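# Unlock the blender's filler cap and place it on table

## Task

Rotate the little filler cap that sits locked in the blender's lid counter-clockwise until it will turn no further, lift it free, and leave it lying on the table. At the end the jar must stand upright on its base, nothing may count on the robot to stay where it is, and the hand must have released everything and withdrawn.

## Robot and tools

Robot: a single arm ending in a five-fingered right hand. Everything is steered through one reference spot, the hand point, located 0.05 m out from the palm where the index pad and thumb tip would meet in a pinch. Its axes: +z runs along the straightened fingers (fingertips sit 0.06 to 0.07 m past it), +y leaves the palm face, +x crosses the palm toward the little finger. The pinch closes the index onto the thumb from the +z side. Sideways the hand extends about 0.08 m toward the little finger and 0.02 to 0.09 m toward the thumb, depending on how far the thumb is swung in. A rigid bracket on the little-finger edge of the wrist protrudes 0.03 m beyond the point along +y and 0.11 m across the palm; it can strike the lid or jar.

Scene frame: origin on the tabletop below the arm base, +z up, +y to the left when facing along +x. Result lines report end_effector_position (m), end_effector_quat_wxyz, and velocities (m/s, rad/s) in this frame; the printed position may drift a little at long reach.

The row (used by both motion tools): 14 numbers, each between -1 and 1, for the one arm. Order: dx, dy, dz, rx, ry, rz, little, ring, middle, index, thumb_bend, thumb_turn, force_limit, speed. The first six are an offset, not a pose: a displacement of the hand point measured in the hand point's own axes, counted from its measured pose at the start of the action (for a call's first action, from the last pose any result reported). 1.0 equals 0.6 m of travel or 180 degrees; rx, ry, rz form one rotation vector. Finger and thumb numbers are targets: +1 straight/open, -1 fully curled; thumb_turn +1 sits beside the palm, -1 swings it across in front. A pinch is roughly index -0.22, thumb_bend -0.75, thumb_turn -0.57. force_limit maps -1..+1 to about 0..10 N at the fingertip (0..15 N for both thumb motors) and only limits closing. speed maps -1..+1 from nearly still to full (whole finger travel in 0.6 s); close at -0.9 or slower for a soft grip. With the thumb swung in front, the whole hand can wrap objects 0.035 to 0.08 m wide.

execute_actions(actions): a list of actions; each action is a table of up to 15 rows, one row per 1/30 s step, and the last row repeats if fewer than 15 are given. Every row in an action is measured from the same start pose, not from the row before. Each step the command is clipped to within 100 mm and 16 degrees of the current pose, so a large offset may need several actions. An empty list simply returns state and images. Step readings list positions; HELD marks steps that were held back.

move(target, speed, stop_force, blocking): target is one 14-number row as above, offset from the pose in the latest result that showed one; the hand point follows a straight path there. speed is m/s, 0.002 to 0.5 (default 0.25), turning capped at twice that in rad/s. stop_force (N, 9 to 40) halts the path when the wrist sensor feels that much extra resistance along the travel line; use it with slow speeds when approaching contact, not when rotating or when backing away from something you press on. blocking=false returns after 0.5 s (not allowed with stop_force); then use wait or stop before new motion. The move: line reports the ending (done, contact, held, off_target, moving, fault) and limits (paced, held) plus distance from target.

wait(seconds, 0 to 10) lets time run holding the last command. stop brakes a running move. zoom_image(camera, region) enlarges [x0, y0, x1, y1] pixels (max 504x504) of cam_high, cam_low or cam_wrist, all 504x504. show_instructions displays the reference image. finished_scene(scene) ends the current scene by its number; irreversible.

Hand readings: hand_measured, hand_stopped_by (moving, target, force, stalled, fault) and hand_load_n list six values in motor order. Loads dropping to near 0 mean the grip slipped. A motor moves only when its target changes by at least 0.01; resending identical numbers keeps a grip; to loosen, send a target more open than measured. Wrist force/torque lines are in hand-point axes, noisy (offset to ~4 N), saturating near 50 N.

Cautions: the arm is stiff, so pushing even slightly beyond a firm surface can trigger a fault stop (10 s halt) from joint torque or 150 N external force; wrist joints tolerate only 24.3 N m. Motors holding loads heat up; at 85 °C the arm brakes. Approach contacts slowly, never knock the blender or cap off the table, don't tip the jar, avoid dropping or slamming the cap, and release and pull clear before finishing. A pose unreachable line means the clearance check altered the command.

Each tool is called after "Emit:" as name(argument=value, ...), one argument or row to a line, values as JSON.

## Session

Emit:
execute_actions(
  actions=[],
)

Scene clock: 0.00 s.
end_effector_position=(+0.5486, -0.0814, +0.1625) hand_measured=(+1.000, +1.000, +1.000, +1.000, +1.000, +1.000) hand_load_n=(+0.0, +0.0, +0.0, +0.0, +0.0, +0.0) hand_stopped_by=(target, target, target, target, target, target) hand_force_limit=0.00 hand_speed=-0.80 end_effector_quat_wxyz=(+0.735, -0.660, -0.015, -0.155) end_effector_velocity=(+0.000, -0.000, +0.000) end_effector_angular_velocity=(-0.001, -0.000, -0.000)
Joint positions: [-0.811 -0.656  1.726  2.689  0.936 -1.061]
Joint velocities: [-0.001 -0.    -0.    -0.    -0.     0.   ]
Wrist force (N, on the end effector, along its own x y z axes, offset not removed): no reading
Wrist torque (N m, same axes, about the end effector's origin, offset not removed): no reading
Hand target: +0.549, -0.081, +0.163; +0.735, -0.660, -0.015, -0.155
camera_calibration (this result's frames):
cam_wrist: T_world_to_cam=[[0.167052, 0.0999888, -0.980865, 0.0761965], [-0.926979, -0.322964, -0.190797, 0.51845], [-0.335861, 0.941115, 0.0387358, 0.388772], [0, 0, 0, 1]] pos_world=[0.598437, -0.206057, 0.158598]

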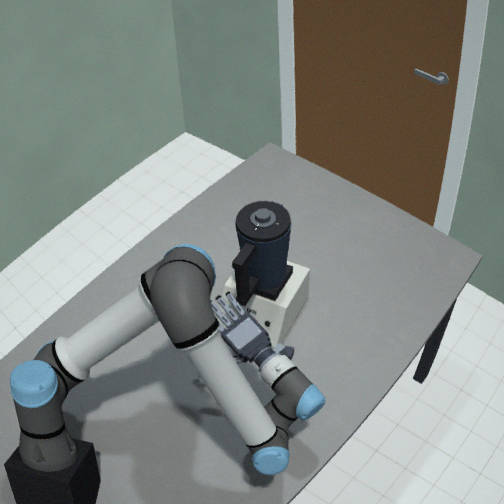

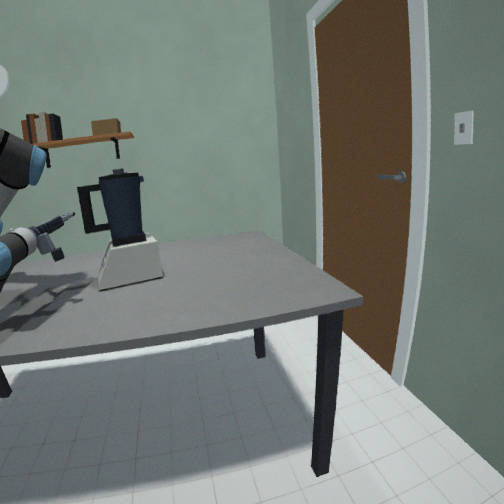

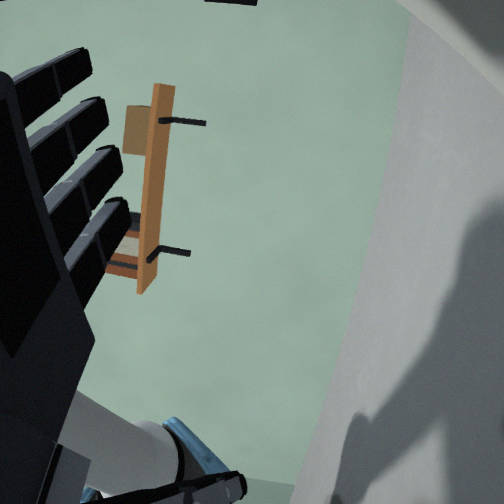

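Emit:
move(
  target=[0.098,-0.418,0.0557,-0.170,0.680,0.135,1,1,1,0.2,0.0,-0.57,0.9,0],
)

Scene clock: 12.27 s.
end_effector_position=(+0.5486, -0.0817, +0.4217) hand_measured=(+1.000, +1.000, +1.000, +0.200, +0.000, -0.570) hand_load_n=(+0.0, +0.0, +0.0, +0.0, +0.0, +0.0) hand_stopped_by=(target, target, target, target, target, target) hand_force_limit=0.90 hand_speed=0.00 end_effector_quat_wxyz=(+0.354, -0.346, +0.681, -0.540) end_effector_velocity=(-0.000, +0.000, +0.002) end_effector_angular_velocity=(+0.003, -0.001, +0.001)
Joint positions: [-1.472 -2.285  2.119  6.283  0.53  -2.404]
Joint velocities: [-0.01  -0.002 -0.002  0.    -0.011  0.007]
Wrist force (N, on the end effector, along its own x y z axes, offset not removed): [-0.3 3.4 0.8]
Wrist torque (N m, same axes, about the end effector's origin, offset not removed): [0.46 0.18 0.16]
Hand target: +0.549, -0.082, +0.422; +0.354, -0.346, +0.681, -0.539
Off the commanded pose: 0.001 m, 19 deg; orientation clipped at the last step of the last action.
joint sent to its limit — the command would take joint 4 (wrist 1) past its upper limit, so that joint was sent only as far as its limit.
move: off_target; limits=paced
camera_calibration (this result's frames):
cam_wrist: T_world_to_cam=[[-0.0433024, 0.248175, -0.967747, 0.452392], [0.0100516, 0.968715, 0.247974, -0.0257139], [0.999011, 0.00101046, -0.0444422, -0.394998], [0, 0, 0, 1]] pos_world=[0.414455, -0.086964, 0.426622]

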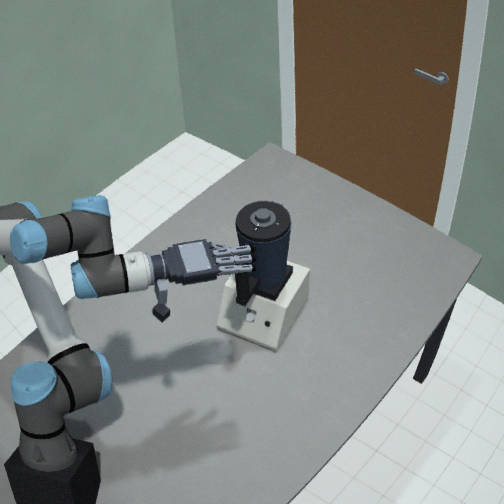

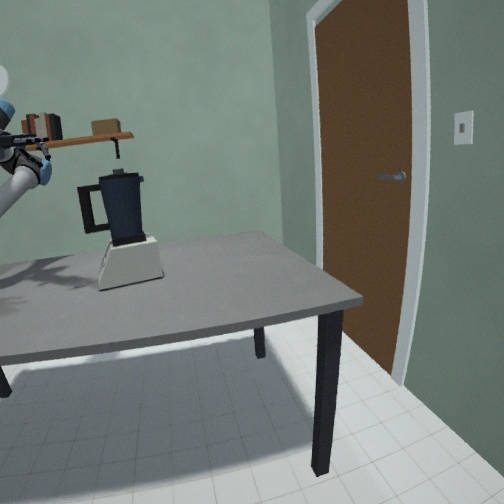

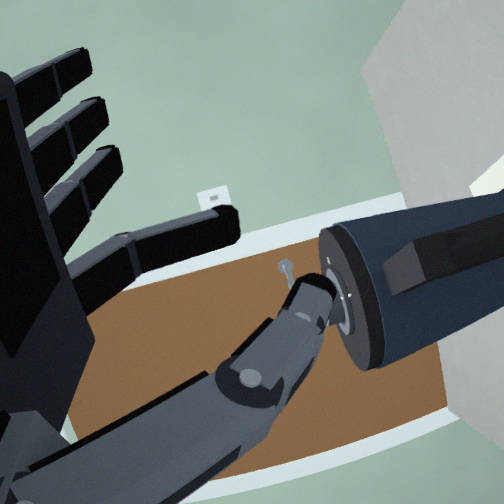

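Emit:
move(
  target=[-0.2655,0.0045,0.264,-0.0728,-0.0204,-0.0426,1,1,1,0.2,0.0,-0.57,0.9,0],
)

Scene clock: 21.80 s.
end_effector_position=(+0.7648, -0.0234, +0.4104) hand_measured=(+1.000, +1.000, +1.000, +0.200, +0.000, -0.570) hand_load_n=(+0.0, +0.0, +0.0, +0.0, +0.0, +0.0) hand_stopped_by=(target, target, target, target, target, target) hand_force_limit=0.90 hand_speed=0.00 end_effector_quat_wxyz=(+0.385, -0.436, +0.640, -0.503) end_effector_velocity=(+0.002, +0.000, +0.000) end_effector_angular_velocity=(-0.011, -0.006, -0.011)
Joint positions: [-0.681 -1.77   1.613  6.283  1.127 -2.595]
Joint velocities: [ 0.013  0.001 -0.002 -0.     0.028 -0.007]
Wrist force (N, on the end effector, along its own x y z axes, offset not removed): [3.4 3.8 -0.8]
Wrist torque (N m, same axes, about the end effector's origin, offset not removed): [0.73 -0.49 0.49]
Hand target: +0.765, -0.023, +0.410; +0.384, -0.436, +0.640, -0.503
Off the commanded pose: 0.001 m, 13 deg.
joint sent to its limit — the command would take joint 4 (wrist 1) past its upper limit, so that joint was sent only as far as its limit.
move: off_target
camera_calibration (this result's frames):
cam_wrist: T_world_to_cam=[[-0.140247, 0.192409, -0.971241, 0.510628], [-0.182006, 0.95921, 0.216308, 0.0781341], [0.973244, 0.207108, -0.0995064, -0.564425], [0, 0, 0, 1]] pos_world=[0.635159, -0.0562994, 0.422878]

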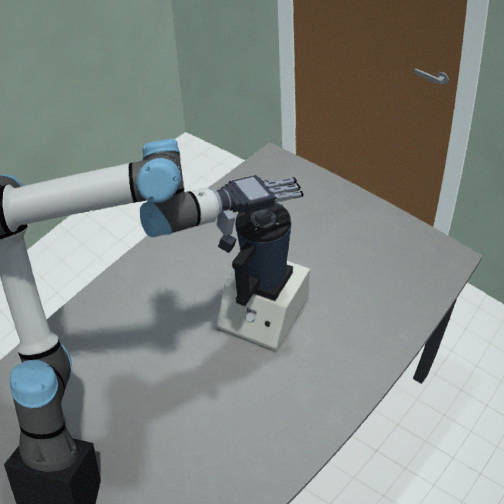

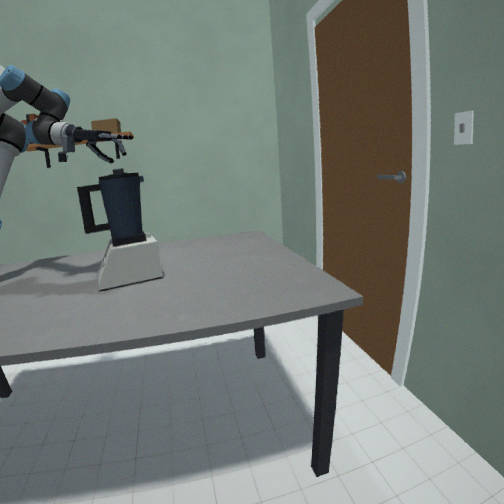

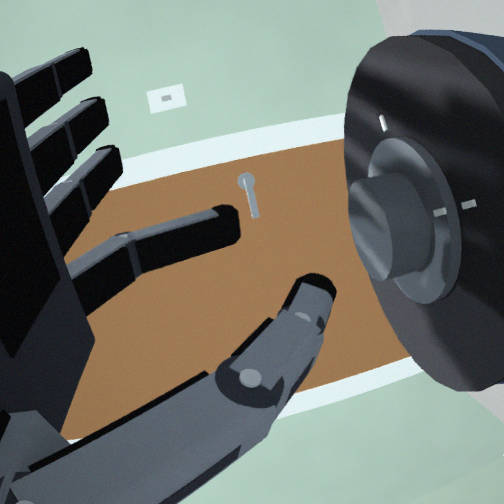

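Emit:
move(
  target=[0.128,-0.0595,-0.415,0.6667,0,0,1,1,1,0.2,0.0,-0.57,0.9,0],
  speed=0.4,
)

Emit:
move(
  target=[0,0,0,0.6667,0,0,1,1,1,0.2,0.0,-0.57,0.9,0],
  speed=0.4,
)

Scene clock: 34.50 s.
end_effector_position=(+0.5143, -0.0230, +0.4906) hand_measured=(+1.000, +1.000, +1.000, +0.200, +0.000, -0.570) hand_load_n=(+0.0, +0.0, +0.0, +0.0, +0.0, +0.0) hand_stopped_by=(target, target, target, target, target, target) hand_force_limit=0.90 hand_speed=0.00 end_effector_quat_wxyz=(-0.568, -0.115, +0.116, +0.806) end_effector_velocity=(-0.001, +0.000, +0.001) end_effector_angular_velocity=(-0.003, -0.010, -0.001)
Joint positions: [-0.442 -1.189  2.222  3.045  2.112 -3.215]
Joint velocities: [-0.001  0.002 -0.006 -0.008 -0.    -0.006]
Wrist force (N, on the end effector, along its own x y z axes, offset not removed): [1.0 2.8 -1.4]
Wrist torque (N m, same axes, about the end effector's origin, offset not removed): [0.46 -0.10 0.37]
Hand target: +0.514, -0.023, +0.491; -0.568, -0.115, +0.116, +0.806
Off the commanded pose: 0.000 m, 0 deg.
move: done
camera_calibration (this result's frames):
cam_wrist: T_world_to_cam=[[0.913466, -0.246396, 0.323835, -0.634025], [0.378911, 0.805185, -0.456184, 0.0526994], [-0.148346, 0.539413, 0.828871, -0.183704], [0, 0, 0, 1]] pos_world=[0.53194, -0.0995618, 0.381627]

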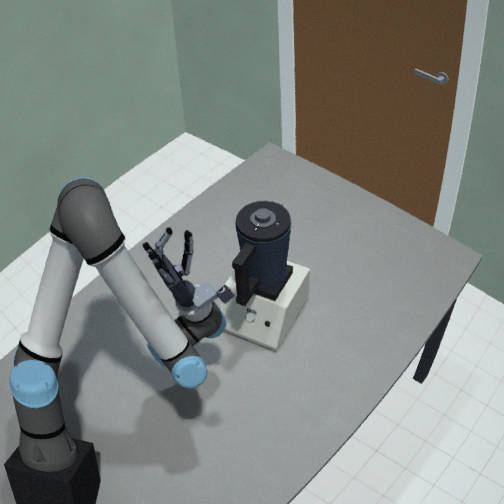

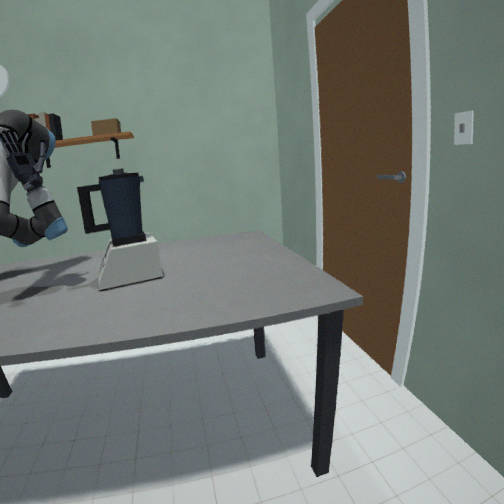

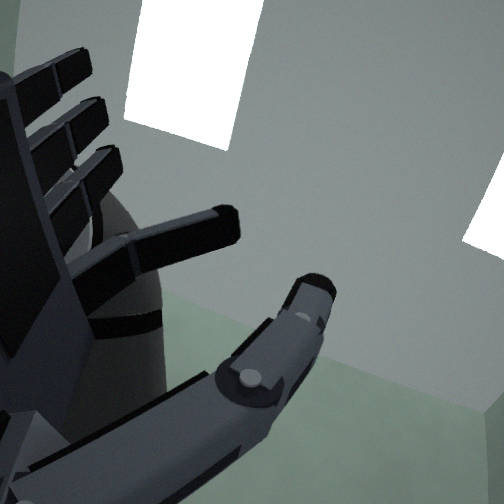

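Scene clock: 37.50 s.
end_effector_position=(+0.5141, -0.0233, +0.4901) hand_measured=(+1.000, +1.000, +1.000, +0.200, +0.000, -0.570) hand_load_n=(+0.0, +0.0, +0.0, +0.0, +0.0, +0.0) hand_stopped_by=(target, target, target, target, target, target) hand_force_limit=0.90 hand_speed=0.00 end_effector_quat_wxyz=(-0.565, -0.132, +0.140, +0.803) end_effector_velocity=(-0.000, +0.000, -0.000) end_effector_angular_velocity=(+0.000, +0.001, +0.001)
Joint positions: [-0.441 -1.161  2.172  2.998  2.106 -3.252]
Joint velocities: [ 0.     0.     0.    -0.     0.     0.001]
Wrist force (N, on the end effector, along its own x y z axes, offset not removed): [0.4 4.2 0.3]
Wrist torque (N m, same axes, about the end effector's origin, offset not removed): [0.66 -0.15 0.44]
Hand target: +0.514, -0.023, +0.490; -0.565, -0.132, +0.140, +0.803
Off the commanded pose: 0.001 m, 117 deg; orientation clipped at the last step of the last action.
move: held; limits=paced,held; held on 82 of 90 steps, including the last
pose unreachable: on one or more control steps of this call, first in action 0 (counted from 0), an arm could not follow its commanded pose, so it was not sent that pose on those steps. On the call's last step it was still not sent that pose. It may still have moved: this result reports where it is.
cause: the commanded pose would bring two parts of the arm too close to each other (joints 4 (wrist 1) to 6 (wrist 3) lie between them).
camera_calibration (this result's frames):
cam_wrist: T_world_to_cam=[[0.892824, -0.24279, 0.379367, -0.650232], [0.407287, 0.794827, -0.449852, 0.0348162], [-0.192312, 0.55615, 0.808526, -0.150189], [0, 0, 0, 1]] pos_world=[0.537479, -0.102015, 0.38377]

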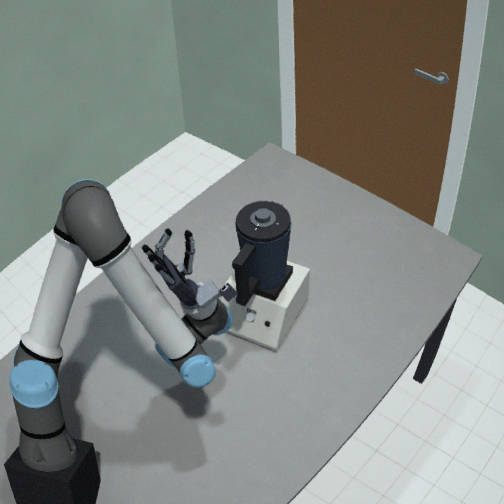

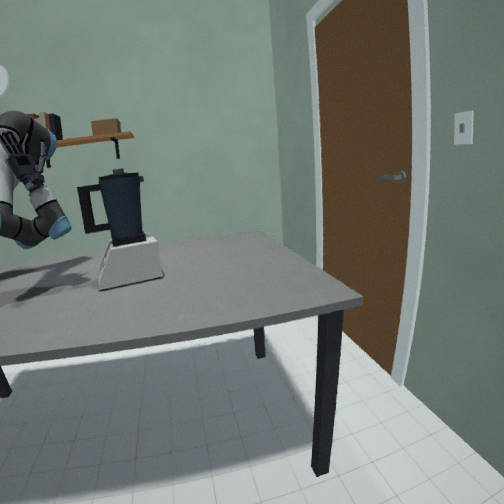

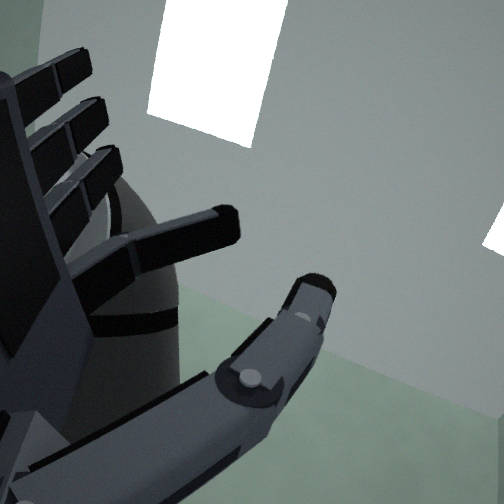

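Emit:
move(
  target=[0,0,0,0,-0.4,0,1,1,1,0.2,0.0,-0.57,0.9,0],
  speed=0.4,
)

Scene clock: 54.63 s.
end_effector_position=(+0.5144, -0.0235, +0.4896) hand_measured=(+1.000, +1.000, +1.000, +0.200, +0.000, -0.570) hand_load_n=(+0.0, +0.0, +0.0, +0.0, +0.0, +0.0) hand_stopped_by=(target, target, target, target, target, target) hand_force_limit=0.90 hand_speed=0.00 end_effector_quat_wxyz=(-0.375, +0.365, +0.445, +0.727) end_effector_velocity=(-0.000, +0.000, +0.000) end_effector_angular_velocity=(-0.011, +0.005, -0.003)
Joint positions: [-1.134 -1.283  2.27   2.872  1.323 -2.677]
Joint velocities: [-0.007 -0.004 -0.001 -0.003 -0.005  0.007]
Wrist force (N, on the end effector, along its own x y z axes, offset not removed): [-0.4 1.9 1.0]
Wrist torque (N m, same axes, about the end effector's origin, offset not removed): [0.40 0.14 0.11]
Hand target: +0.514, -0.024, +0.490; -0.375, +0.365, +0.445, +0.727
Off the commanded pose: 0.001 m, 0 deg.
move: done; limits=paced
camera_calibration (this result's frames):
cam_wrist: T_world_to_cam=[[0.904994, -0.300485, 0.301155, -0.619779], [0.22803, -0.254991, -0.939671, 0.34197], [0.359149, 0.919069, -0.162246, 0.0505383], [0, 0, 0, 1]] pos_world=[0.464766, -0.145484, 0.516188]

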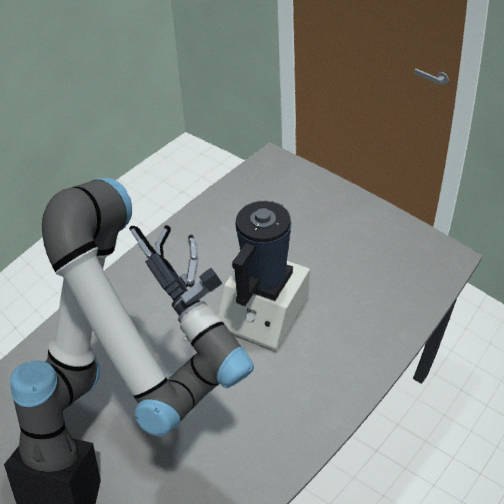

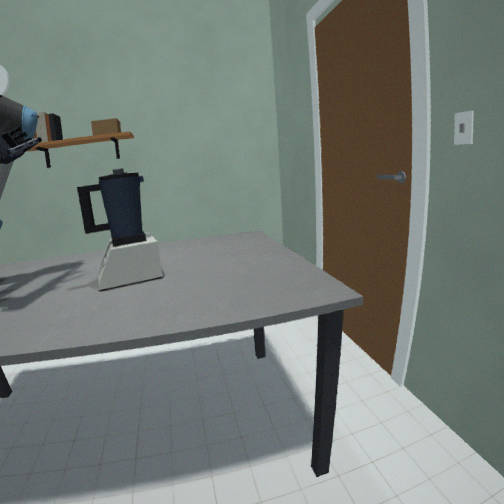

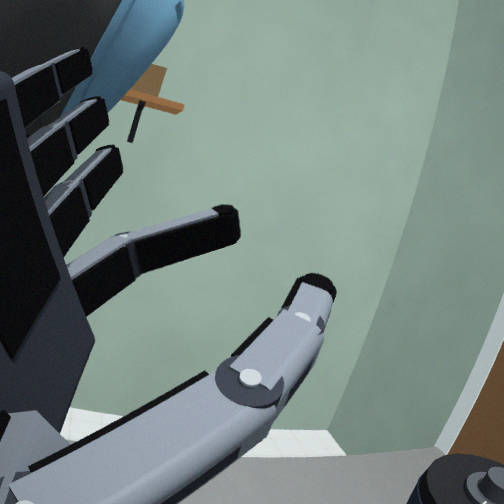

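Emit:
move(
  target=[0,0,0,0,-0.4,0,1,1,1,0.2,0.0,-0.57,0.9,0],
  speed=0.4,
)

Scene clock: 57.77 s.
end_effector_position=(+0.5146, -0.0239, +0.4897) hand_measured=(+1.000, +1.000, +1.000, +0.200, +0.000, -0.570) hand_load_n=(+0.0, +0.0, +0.0, +0.0, +0.0, +0.0) hand_stopped_by=(target, target, target, target, target, target) hand_force_limit=0.90 hand_speed=0.00 end_effector_quat_wxyz=(-0.042, +0.722, +0.581, +0.374) end_effector_velocity=(-0.000, +0.000, -0.000) end_effector_angular_velocity=(-0.009, +0.005, -0.004)
Joint positions: [-1.641 -1.783  2.097  2.491  0.906 -2.031]
Joint velocities: [-0.002 -0.005 -0.003 -0.004 -0.001  0.008]
Wrist force (N, on the end effector, along its own x y z axes, offset not removed): [1.1 4.1 -0.6]
Wrist torque (N m, same axes, about the end effector's origin, offset not removed): [0.66 -0.23 0.41]
Hand target: +0.515, -0.024, +0.490; -0.042, +0.722, +0.581, +0.374
Off the commanded pose: 0.000 m, 0 deg.
move: done
camera_calibration (this result's frames):
cam_wrist: T_world_to_cam=[[0.864331, -0.386665, 0.321593, -0.611168], [-0.349544, -0.921617, -0.168644, 0.245642], [0.361594, 0.0333529, -0.931739, 0.405228], [0, 0, 0, 1]] pos_world=[0.467586, -0.0234447, 0.61554]

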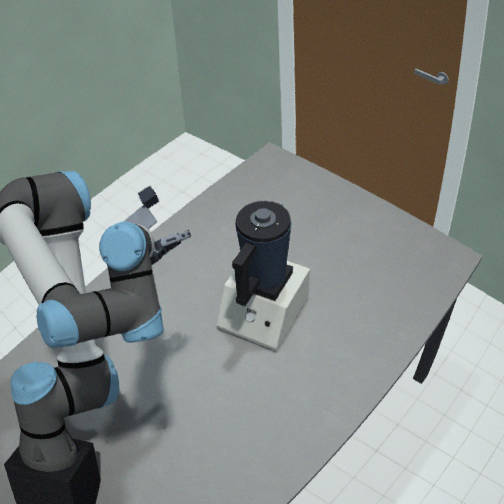

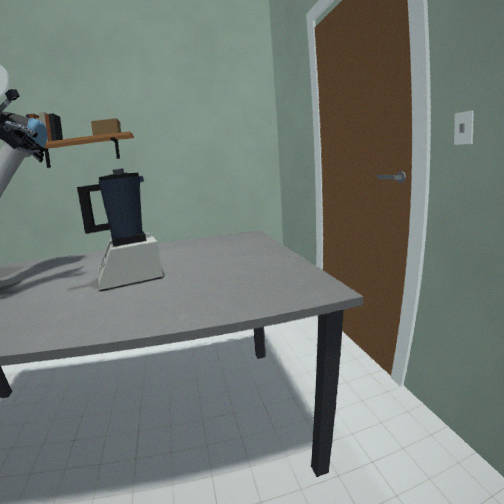

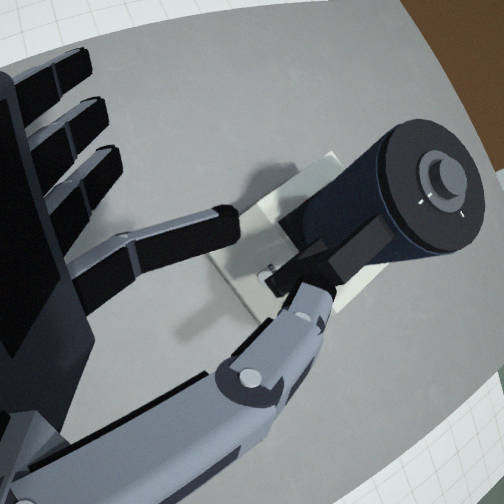

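Emit:
move(
  target=[0,0,0,0.2207,-0.205,-0.399,1,1,1,0.2,0.0,-0.57,0.9,0],
  speed=0.4,
)

Scene clock: 63.90 s.
end_effector_position=(+0.5146, -0.0236, +0.4898) hand_measured=(+1.000, +1.000, +1.000, +0.200, +0.000, -0.570) hand_load_n=(+0.0, +0.0, +0.0, +0.0, +0.0, +0.0) hand_stopped_by=(target, target, target, target, target, target) hand_force_limit=0.90 hand_speed=0.00 end_effector_quat_wxyz=(+0.124, +0.277, +0.947, -0.101) end_effector_velocity=(-0.000, -0.000, +0.000) end_effector_angular_velocity=(-0.007, -0.000, +0.006)
Joint positions: [-1.536 -1.82   1.597  1.836  0.945 -2.535]
Joint velocities: [-0.002 -0.002  0.    -0.004 -0.002 -0.005]
Wrist force (N, on the end effector, along its own x y z axes, offset not removed): [0.6 3.7 1.2]
Wrist torque (N m, same axes, about the end effector's origin, offset not removed): [0.43 -0.19 0.28]
Hand target: +0.515, -0.024, +0.490; +0.125, +0.277, +0.947, -0.102
Off the commanded pose: 0.000 m, 0 deg.
move: done
camera_calibration (this result's frames):
cam_wrist: T_world_to_cam=[[0.617735, 0.779861, -0.101099, -0.24967], [0.569984, -0.355456, 0.74079, -0.659288], [0.541777, -0.515236, -0.664085, 0.168524], [0, 0, 0, 1]] pos_world=[0.438711, 0.0471899, 0.575067]

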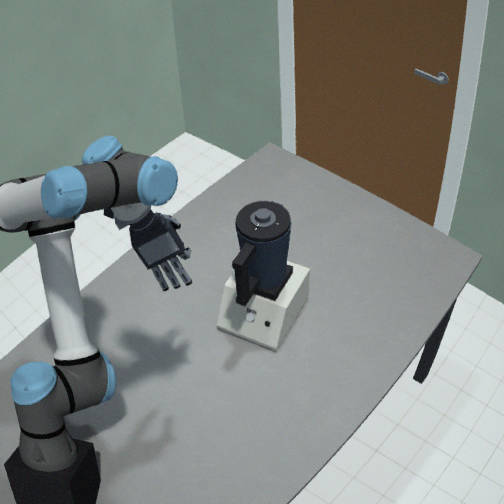

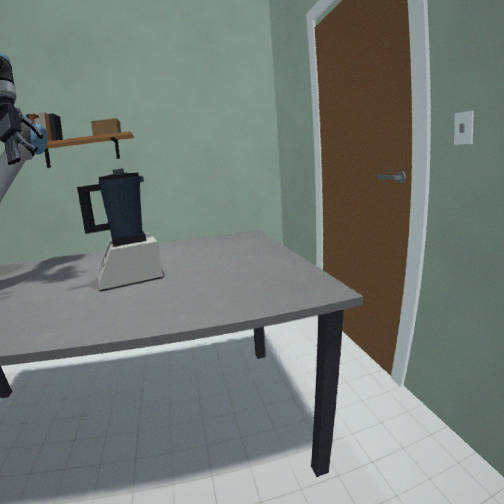

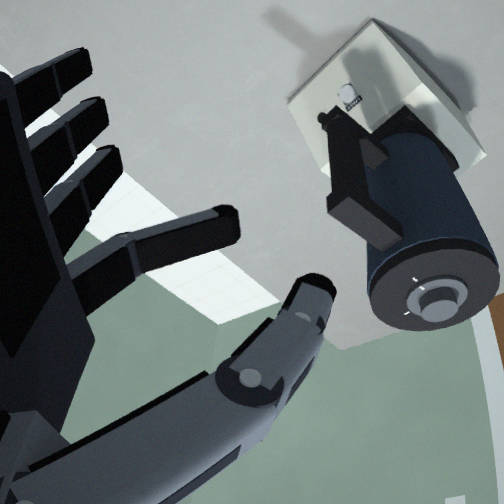

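Emit:
move(
  target=[-0.3005,0.2465,0.2003,0.2148,-0.1995,-0.3884,1,1,1,0.2,0.0,-0.57,0.9,0],
  speed=0.3,
)

Scene clock: 71.27 s.
end_effector_position=(+0.7641, -0.0233, +0.4103) hand_measured=(+1.000, +1.000, +1.000, +0.200, +0.000, -0.570) hand_load_n=(+0.0, +0.0, +0.0, +0.0, +0.0, +0.0) hand_stopped_by=(target, target, target, target, target, target) hand_force_limit=0.90 hand_speed=0.00 end_effector_quat_wxyz=(+0.217, -0.314, +0.771, -0.509) end_effector_velocity=(+0.001, -0.000, -0.000) end_effector_angular_velocity=(-0.008, -0.000, +0.006)
Joint positions: [-0.472 -1.592  1.226  0.603  1.628 -2.563]
Joint velocities: [ 0.002  0.     0.002 -0.009  0.003 -0.007]
Wrist force (N, on the end effector, along its own x y z axes, offset not removed): [-2.1 3.3 2.0]
Wrist torque (N m, same axes, about the end effector's origin, offset not removed): [0.42 0.13 0.19]
Hand target: +0.764, -0.023, +0.410; +0.217, -0.314, +0.771, -0.510
Off the commanded pose: 0.001 m, 0 deg.
move: done
camera_calibration (this result's frames):
cam_wrist: T_world_to_cam=[[-0.200024, 0.340473, -0.918732, 0.538047], [0.294619, 0.915186, 0.275016, -0.311416], [0.934446, -0.215666, -0.283369, -0.468542], [0, 0, 0, 1]] pos_world=[0.637198, 0.000764609, 0.447195]

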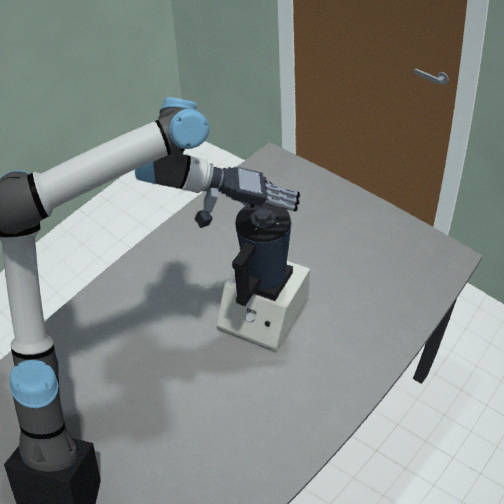

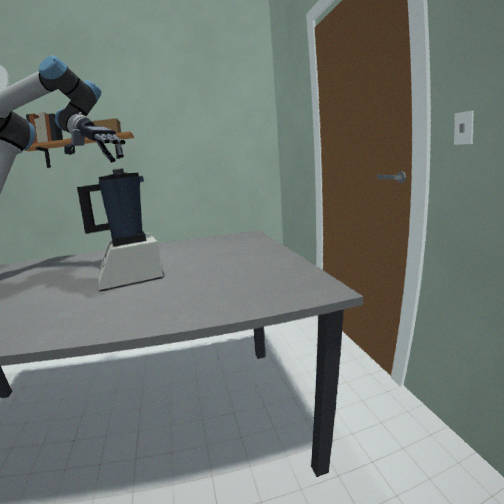

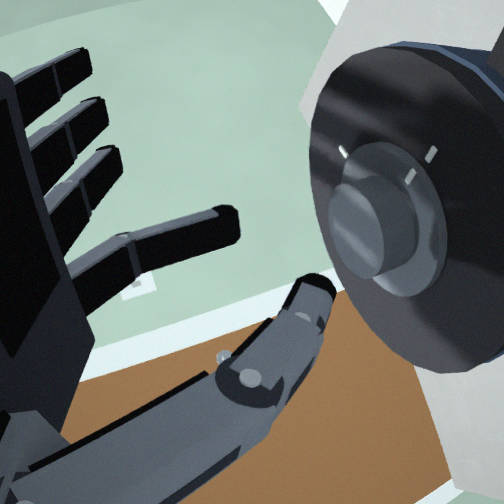

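Emit:
move(
  target=[0,0.0725,0.0338,0,0,0,1,1,1,0.2,0.0,-0.57,0.9,0],
  speed=0.04,
  stop_force=15,
)

Emit:
execute_actions(
  actions=[
    [[0,0,0,0,0,0,1,1,1,-0.7,-0.5,-0.57,0.9,-0.3]],
    [[0,0,0,0,0,0,1,1,1,-0.7,-0.5,-0.57,0.9,-0.3]],
    [[0,0,0,0,0,0,1,1,1,-0.7,-0.5,-0.57,0.9,-0.3]],
  ],
)

Scene clock: 74.77 s.
end_effector_position=(+0.7657, -0.0240, +0.3691) hand_measured=(+1.000, +1.000, +1.000, +0.200, -0.006, -0.570) hand_load_n=(+0.0, +0.0, +0.0, +0.0, -6.0, +2.5) hand_stopped_by=(target, target, target, target, target, target) hand_force_limit=0.90 hand_speed=0.00 end_effector_quat_wxyz=(+0.217, -0.314, +0.771, -0.509) end_effector_velocity=(+0.000, -0.000, +0.003) end_effector_angular_velocity=(-0.000, -0.000, -0.000)
Joint positions: [-0.416 -1.574  1.303  0.512  1.682 -2.55 ]
Joint velocities: [-0.003 -0.001 -0.005  0.006 -0.003 -0.001]
Wrist force (N, on the end effector, along its own x y z axes, offset not removed): [1.0 -14.1 -17.1]
Wrist torque (N m, same axes, about the end effector's origin, offset not removed): [0.02 -0.26 0.41]
Hand target: +0.766, -0.024, +0.370; +0.217, -0.314, +0.771, -0.509
Off the commanded pose: 0.007 m, 0 deg.
move: contact
camera_calibration (this result's frames):
cam_wrist: T_world_to_cam=[[-0.200438, 0.340729, -0.918547, 0.501005], [0.294768, 0.915104, 0.27513, -0.300067], [0.934311, -0.215611, -0.283858, -0.481513], [0, 0, 0, 1]] pos_world=[0.638753, 0.0000653238, 0.406073]

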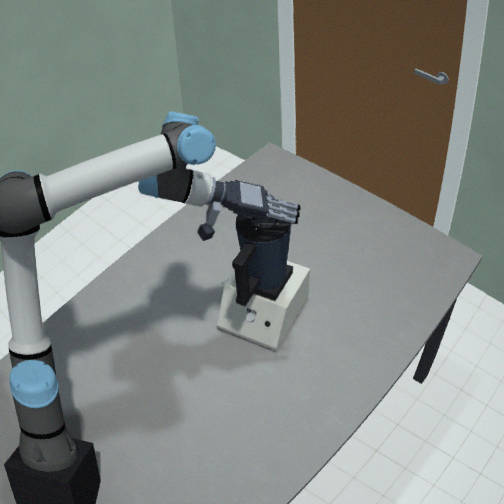

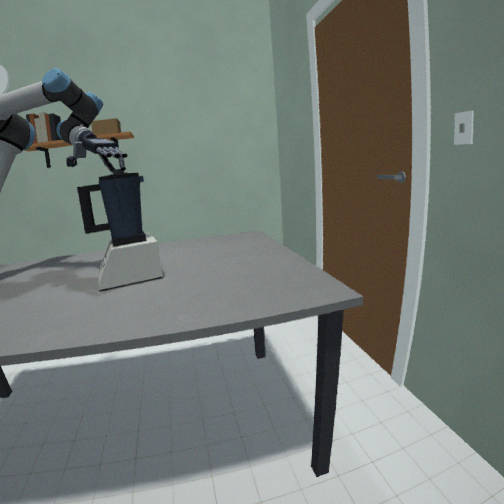

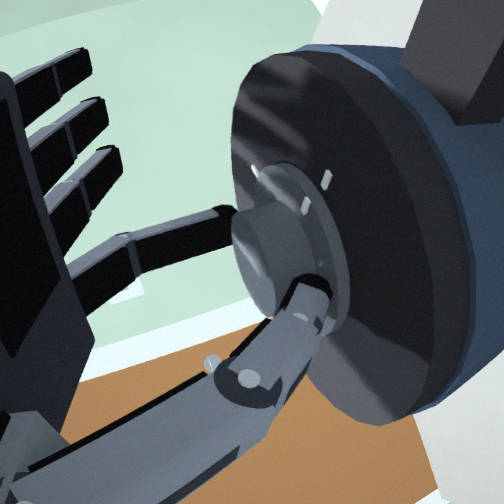

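Scene clock: 76.27 s.
end_effector_position=(+0.7657, -0.0240, +0.3692) hand_measured=(+1.000, +1.000, +1.000, +0.094, -0.142, -0.570) hand_load_n=(+0.0, +0.0, +0.0, +15.5, +14.5, +1.5) hand_stopped_by=(target, target, target, force, force, target) hand_force_limit=0.90 hand_speed=-0.30 end_effector_quat_wxyz=(+0.217, -0.314, +0.771, -0.509) end_effector_velocity=(+0.000, +0.000, +0.000) end_effector_angular_velocity=(-0.000, -0.000, +0.001)
Joint positions: [-0.416 -1.574  1.303  0.512  1.682 -2.55 ]
Joint velocities: [ 0.     0.    -0.001  0.    -0.001 -0.001]
Wrist force (N, on the end effector, along its own x y z axes, offset not removed): [2.3 -5.9 -12.9]
Wrist torque (N m, same axes, about the end effector's origin, offset not removed): [0.48 -0.27 0.66]
Hand target: +0.766, -0.024, +0.369; +0.217, -0.314, +0.771, -0.509
Off the commanded pose: 0.000 m, 0 deg.
Step readings (end_effector_position; steps 1 to 15: 1st action; 16 to 30: 2nd action; 31 to 45: 3rd action):
0: (+0.7657, -0.0240, +0.3691)
1: (+0.7657, -0.0240, +0.3692)
2: (+0.7657, -0.0240, +0.3692)
4: (+0.7657, -0.0240, +0.3692)
8: (+0.7657, -0.0240, +0.3692)
15: (+0.7657, -0.0240, +0.3692)
16: (+0.7657, -0.0240, +0.3692)
17: (+0.7657, -0.0240, +0.3692)
19: (+0.7657, -0.0240, +0.3692)
23: (+0.7657, -0.0240, +0.3692)
30: (+0.7657, -0.0240, +0.3692)
31: (+0.7657, -0.0240, +0.3692)
32: (+0.7657, -0.0240, +0.3692)
34: (+0.7657, -0.0240, +0.3692)
38: (+0.7657, -0.0240, +0.3692)
45: end_effector_position above
camera_calibration (this result's frames):
cam_wrist: T_world_to_cam=[[-0.200336, 0.340648, -0.918599, 0.501057], [0.294722, 0.915132, 0.275087, -0.300045], [0.934347, -0.215621, -0.28373, -0.481583], [0, 0, 0, 1]] pos_world=[0.638775, 0.0000574338, 0.406169]

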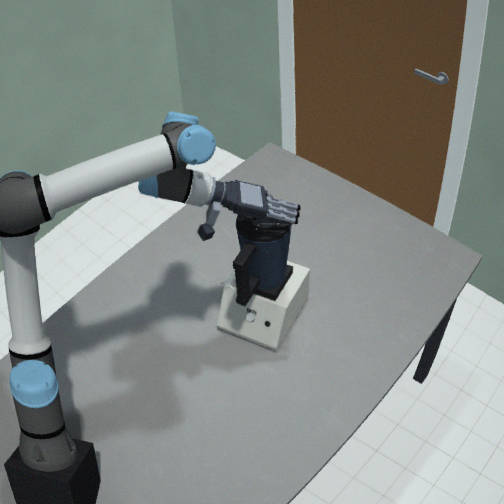

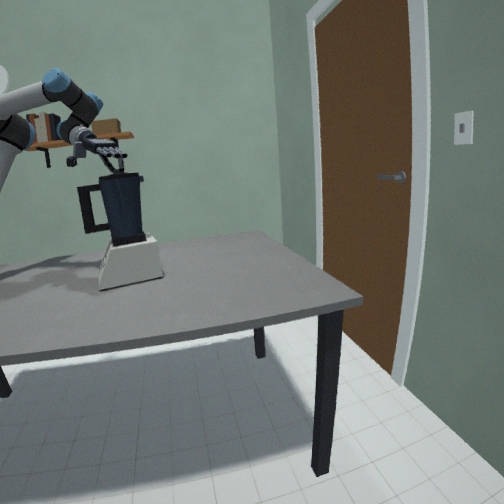

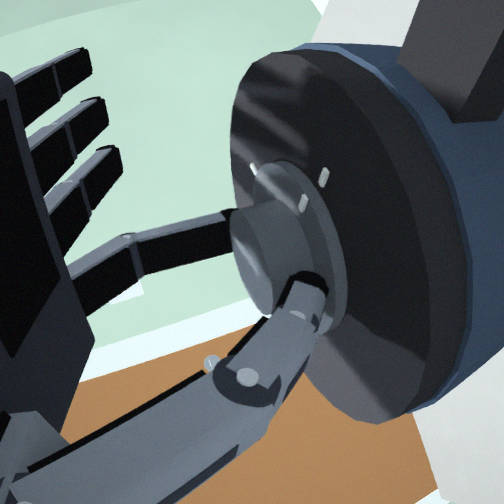

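Emit:
move(
  target=[0,0,0,0,-0.327,-0.153,1,1,1,-0.7,-0.5,-0.57,0.9,-0.3],
  speed=0.15,
)

Scene clock: 81.87 s.
end_effector_position=(+0.7654, -0.0241, +0.3691) hand_measured=(+1.000, +1.000, +1.000, +0.096, -0.142, -0.570) hand_load_n=(+0.0, +0.0, +0.0, +18.5, +11.0, +1.5) hand_stopped_by=(target, target, target, force, force, target) hand_force_limit=0.90 hand_speed=-0.30 end_effector_quat_wxyz=(-0.442, +0.688, -0.473, +0.327) end_effector_velocity=(-0.000, +0.000, -0.000) end_effector_angular_velocity=(+0.003, -0.005, +0.010)
Joint positions: [-0.827 -1.556  1.467 -0.279  0.339 -2.694]
Joint velocities: [-0.001 -0.003  0.01  -0.037 -0.007  0.026]
Wrist force (N, on the end effector, along its own x y z axes, offset not removed): [4.4 -4.5 -1.0]
Wrist torque (N m, same axes, about the end effector's origin, offset not removed): [0.58 -0.04 0.56]
Hand target: +0.765, -0.024, +0.369; -0.442, +0.688, -0.473, +0.327
Off the commanded pose: 0.000 m, 0 deg.
move: done
camera_calibration (this result's frames):
cam_wrist: T_world_to_cam=[[-0.387192, -0.0807541, -0.918456, 0.633691], [-0.705307, 0.667526, 0.238644, 0.473089], [0.593821, 0.740195, -0.315417, -0.185996], [0, 0, 0, 1]] pos_world=[0.689481, -0.126953, 0.410451]

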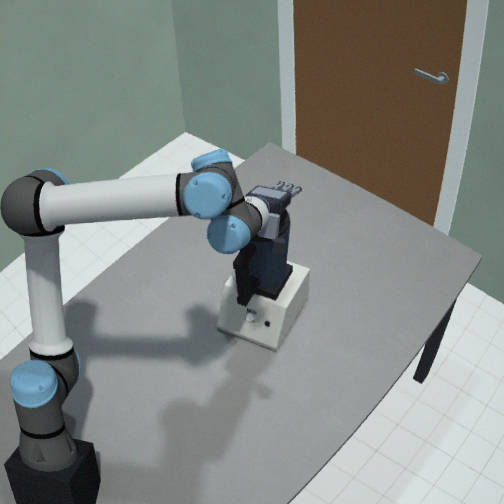

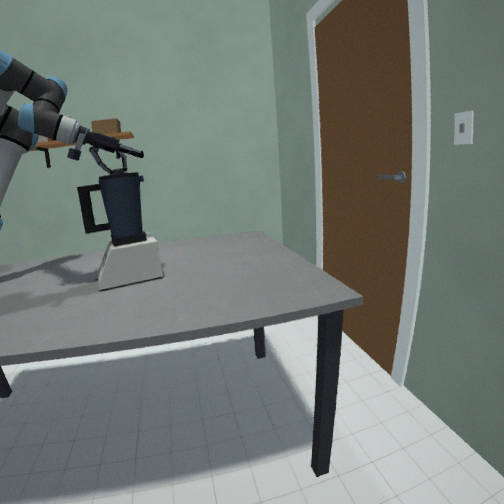

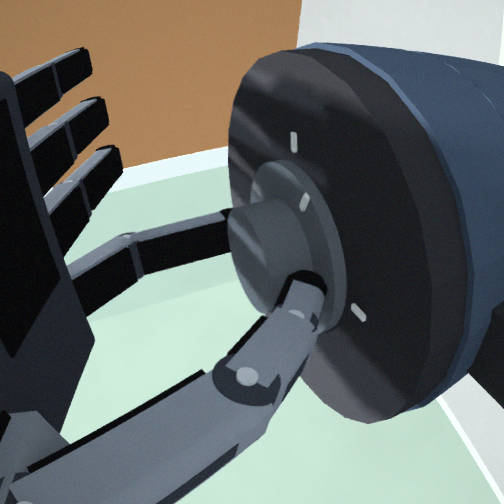

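Emit:
execute_actions(
  actions=[
    [[0,0,0,0,0,0,1,1,1,0.3,0.05,-0.57,0.9,0.3]],
  ],
)

Emit:
move(
  target=[0,0,0,0,0.252,0.1175,1,1,1,0.3,0.05,-0.57,0.9,0.3],
  speed=0.2,
)

Emit:
execute_actions(
  actions=[
    [[0,0,0,0,0,0,1,1,1,-0.7,-0.5,-0.57,0.9,-0.3]],
    [[0,0,0,0,0,0,1,1,1,-0.7,-0.5,-0.57,0.9,-0.3]],
    [[0,0,0,0,0,0,1,1,1,-0.7,-0.5,-0.57,0.9,-0.3]],
  ],
)

Scene clock: 85.30 s.
end_effector_position=(+0.7654, -0.0242, +0.3691) hand_measured=(+1.000, +1.000, +1.000, +0.300, +0.024, -0.570) hand_load_n=(+0.0, +0.0, +0.0, +0.0, -14.5, -1.0) hand_stopped_by=(target, target, target, target, stalled, target) hand_force_limit=0.90 hand_speed=0.30 end_effector_quat_wxyz=(-0.442, +0.688, -0.473, +0.327) end_effector_velocity=(+0.000, -0.000, +0.000) end_effector_angular_velocity=(+0.000, -0.000, -0.001)
Joint positions: [-0.827 -1.556  1.467 -0.279  0.339 -2.694]
Joint velocities: [-0.    -0.    -0.001  0.001  0.     0.001]
Wrist force (N, on the end effector, along its own x y z axes, offset not removed): [3.4 -15.4 -5.5]
Wrist torque (N m, same axes, about the end effector's origin, offset not removed): [0.35 -0.14 0.28]
Hand target: +0.765, -0.024, +0.369; -0.442, +0.688, -0.473, +0.327
Off the commanded pose: 0.000 m, 0 deg.
Step readings (end_effector_position):
0: (+0.7654, -0.0241, +0.3691)
1: (+0.7654, -0.0241, +0.3691)
2: (+0.7653, -0.0240, +0.3691)
4: (+0.7652, -0.0240, +0.3690)
8: (+0.7654, -0.0241, +0.3691)
15: end_effector_position above
camera_calibration (this result's frames):
cam_wrist: T_world_to_cam=[[-0.387153, -0.0807642, -0.918471, 0.633685], [-0.705261, 0.667599, 0.238576, 0.473095], [0.593902, 0.740128, -0.315423, -0.186002], [0, 0, 0, 1]] pos_world=[0.689456, -0.126993, 0.410483]

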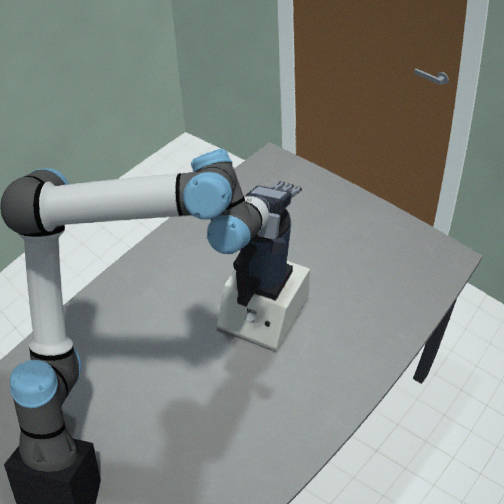

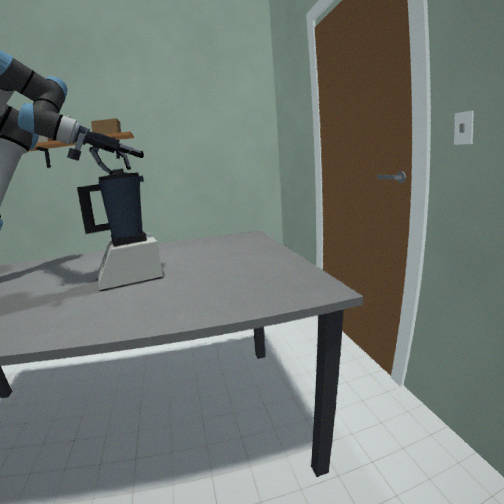

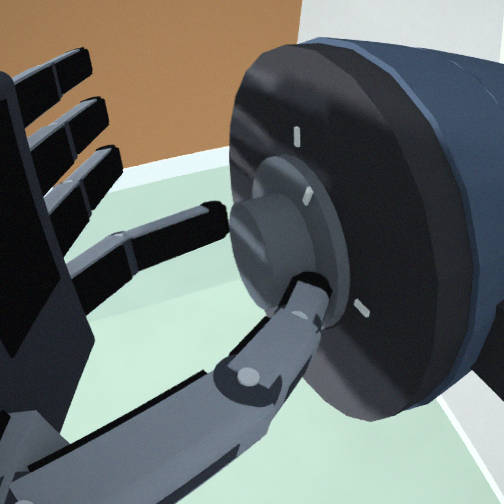

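Scene clock: 87.93 s.
end_effector_position=(+0.7656, -0.0241, +0.3693) hand_measured=(+1.000, +1.000, +1.000, +0.300, +0.022, -0.570) hand_load_n=(+0.0, +0.0, +0.0, +0.0, -13.0, -7.5) hand_stopped_by=(target, target, target, target, stalled, target) hand_force_limit=0.90 hand_speed=0.30 end_effector_quat_wxyz=(+0.278, -0.414, +0.721, -0.481) end_effector_velocity=(+0.000, -0.000, +0.000) end_effector_angular_velocity=(-0.000, -0.000, -0.010)
Joint positions: [-0.55  -1.643  1.427  0.338  1.347 -2.68 ]
Joint velocities: [ 0.005  0.002 -0.004  0.006  0.014  0.003]
Wrist force (N, on the end effector, along its own x y z axes, offset not removed): [11.5 -17.7 -15.6]
Wrist torque (N m, same axes, about the end effector's origin, offset not removed): [0.03 -0.55 0.41]
Hand target: +0.766, -0.024, +0.369; +0.277, -0.414, +0.722, -0.481
Off the commanded pose: 0.000 m, 0 deg.
move: done
camera_calibration (this result's frames):
cam_wrist: T_world_to_cam=[[-0.284576, 0.265784, -0.921073, 0.564707], [0.0502498, 0.963613, 0.262534, -0.106997], [0.957335, 0.0284273, -0.287577, -0.491844], [0, 0, 0, 1]] pos_world=[0.636939, -0.0330049, 0.406784]

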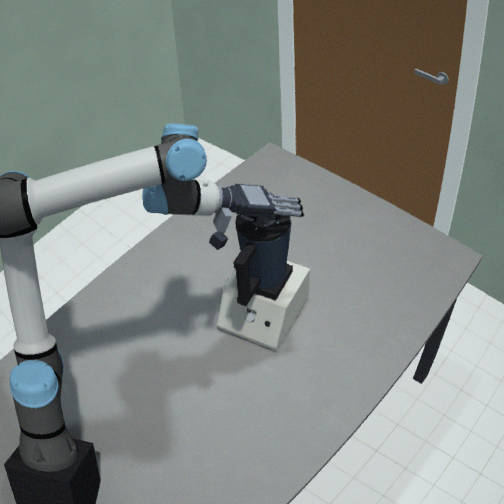

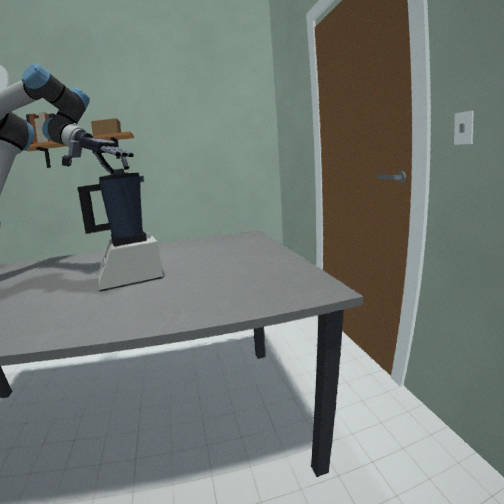

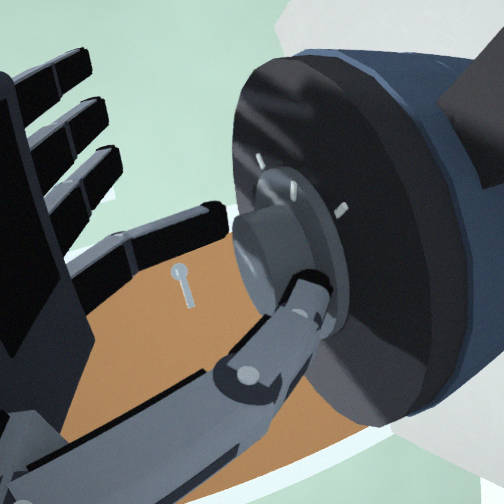

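Scene clock: 89.43 s.
end_effector_position=(+0.7657, -0.0240, +0.3692) hand_measured=(+1.000, +1.000, +1.000, +0.114, -0.162, -0.570) hand_load_n=(+0.0, +0.0, +0.0, +13.5, +13.0, -2.0) hand_stopped_by=(target, target, target, force, force, target) hand_force_limit=0.90 hand_speed=-0.30 end_effector_quat_wxyz=(+0.278, -0.414, +0.721, -0.481) end_effector_velocity=(-0.000, -0.000, -0.000) end_effector_angular_velocity=(+0.000, +0.000, -0.001)
Joint positions: [-0.55  -1.643  1.427  0.338  1.347 -2.68 ]
Joint velocities: [-0.     0.     0.001 -0.     0.     0.   ]
Wrist force (N, on the end effector, along its own x y z axes, offset not removed): [2.1 0.0 -6.5]
Wrist torque (N m, same axes, about the end effector's origin, offset not removed): [0.78 -0.10 0.40]
Hand target: +0.766, -0.024, +0.369; +0.278, -0.414, +0.721, -0.481
Off the commanded pose: 0.000 m, 0 deg.
Step readings (end_effector_position; steps 1 to 15: 1st action; 16 to 30: 2nd action; 31 to 45: 3rd action):
0: (+0.7656, -0.0241, +0.3693)
1: (+0.7656, -0.0241, +0.3693)
2: (+0.7656, -0.0241, +0.3693)
4: (+0.7656, -0.0241, +0.3693)
8: (+0.7656, -0.0240, +0.3692)
15: (+0.7657, -0.0240, +0.3692)
16: (+0.7657, -0.0240, +0.3692)
17: (+0.7657, -0.0240, +0.3692)
19: (+0.7657, -0.0240, +0.3692)
23: (+0.7657, -0.0240, +0.3692)
30: (+0.7657, -0.0240, +0.3692)
31: (+0.7657, -0.0240, +0.3692)
32: (+0.7657, -0.0240, +0.3692)
34: (+0.7657, -0.0240, +0.3692)
38: (+0.7657, -0.0240, +0.3692)
45: end_effector_position above
camera_calibration (this result's frames):
cam_wrist: T_world_to_cam=[[-0.284681, 0.265911, -0.921004, 0.564719], [0.0501291, 0.963573, 0.262707, -0.107062], [0.957311, 0.0286185, -0.28764, -0.491845], [0, 0, 0, 1]] pos_world=[0.636981, -0.032927, 0.40676]

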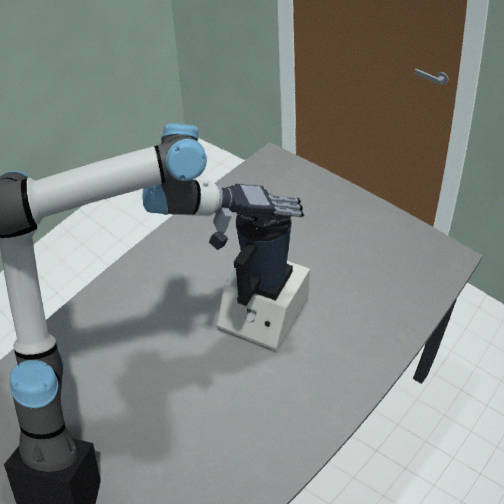

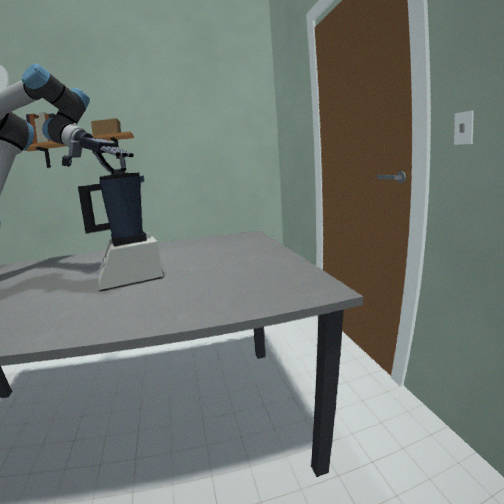

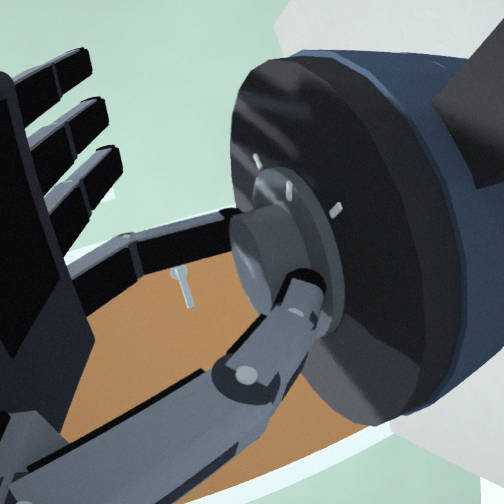

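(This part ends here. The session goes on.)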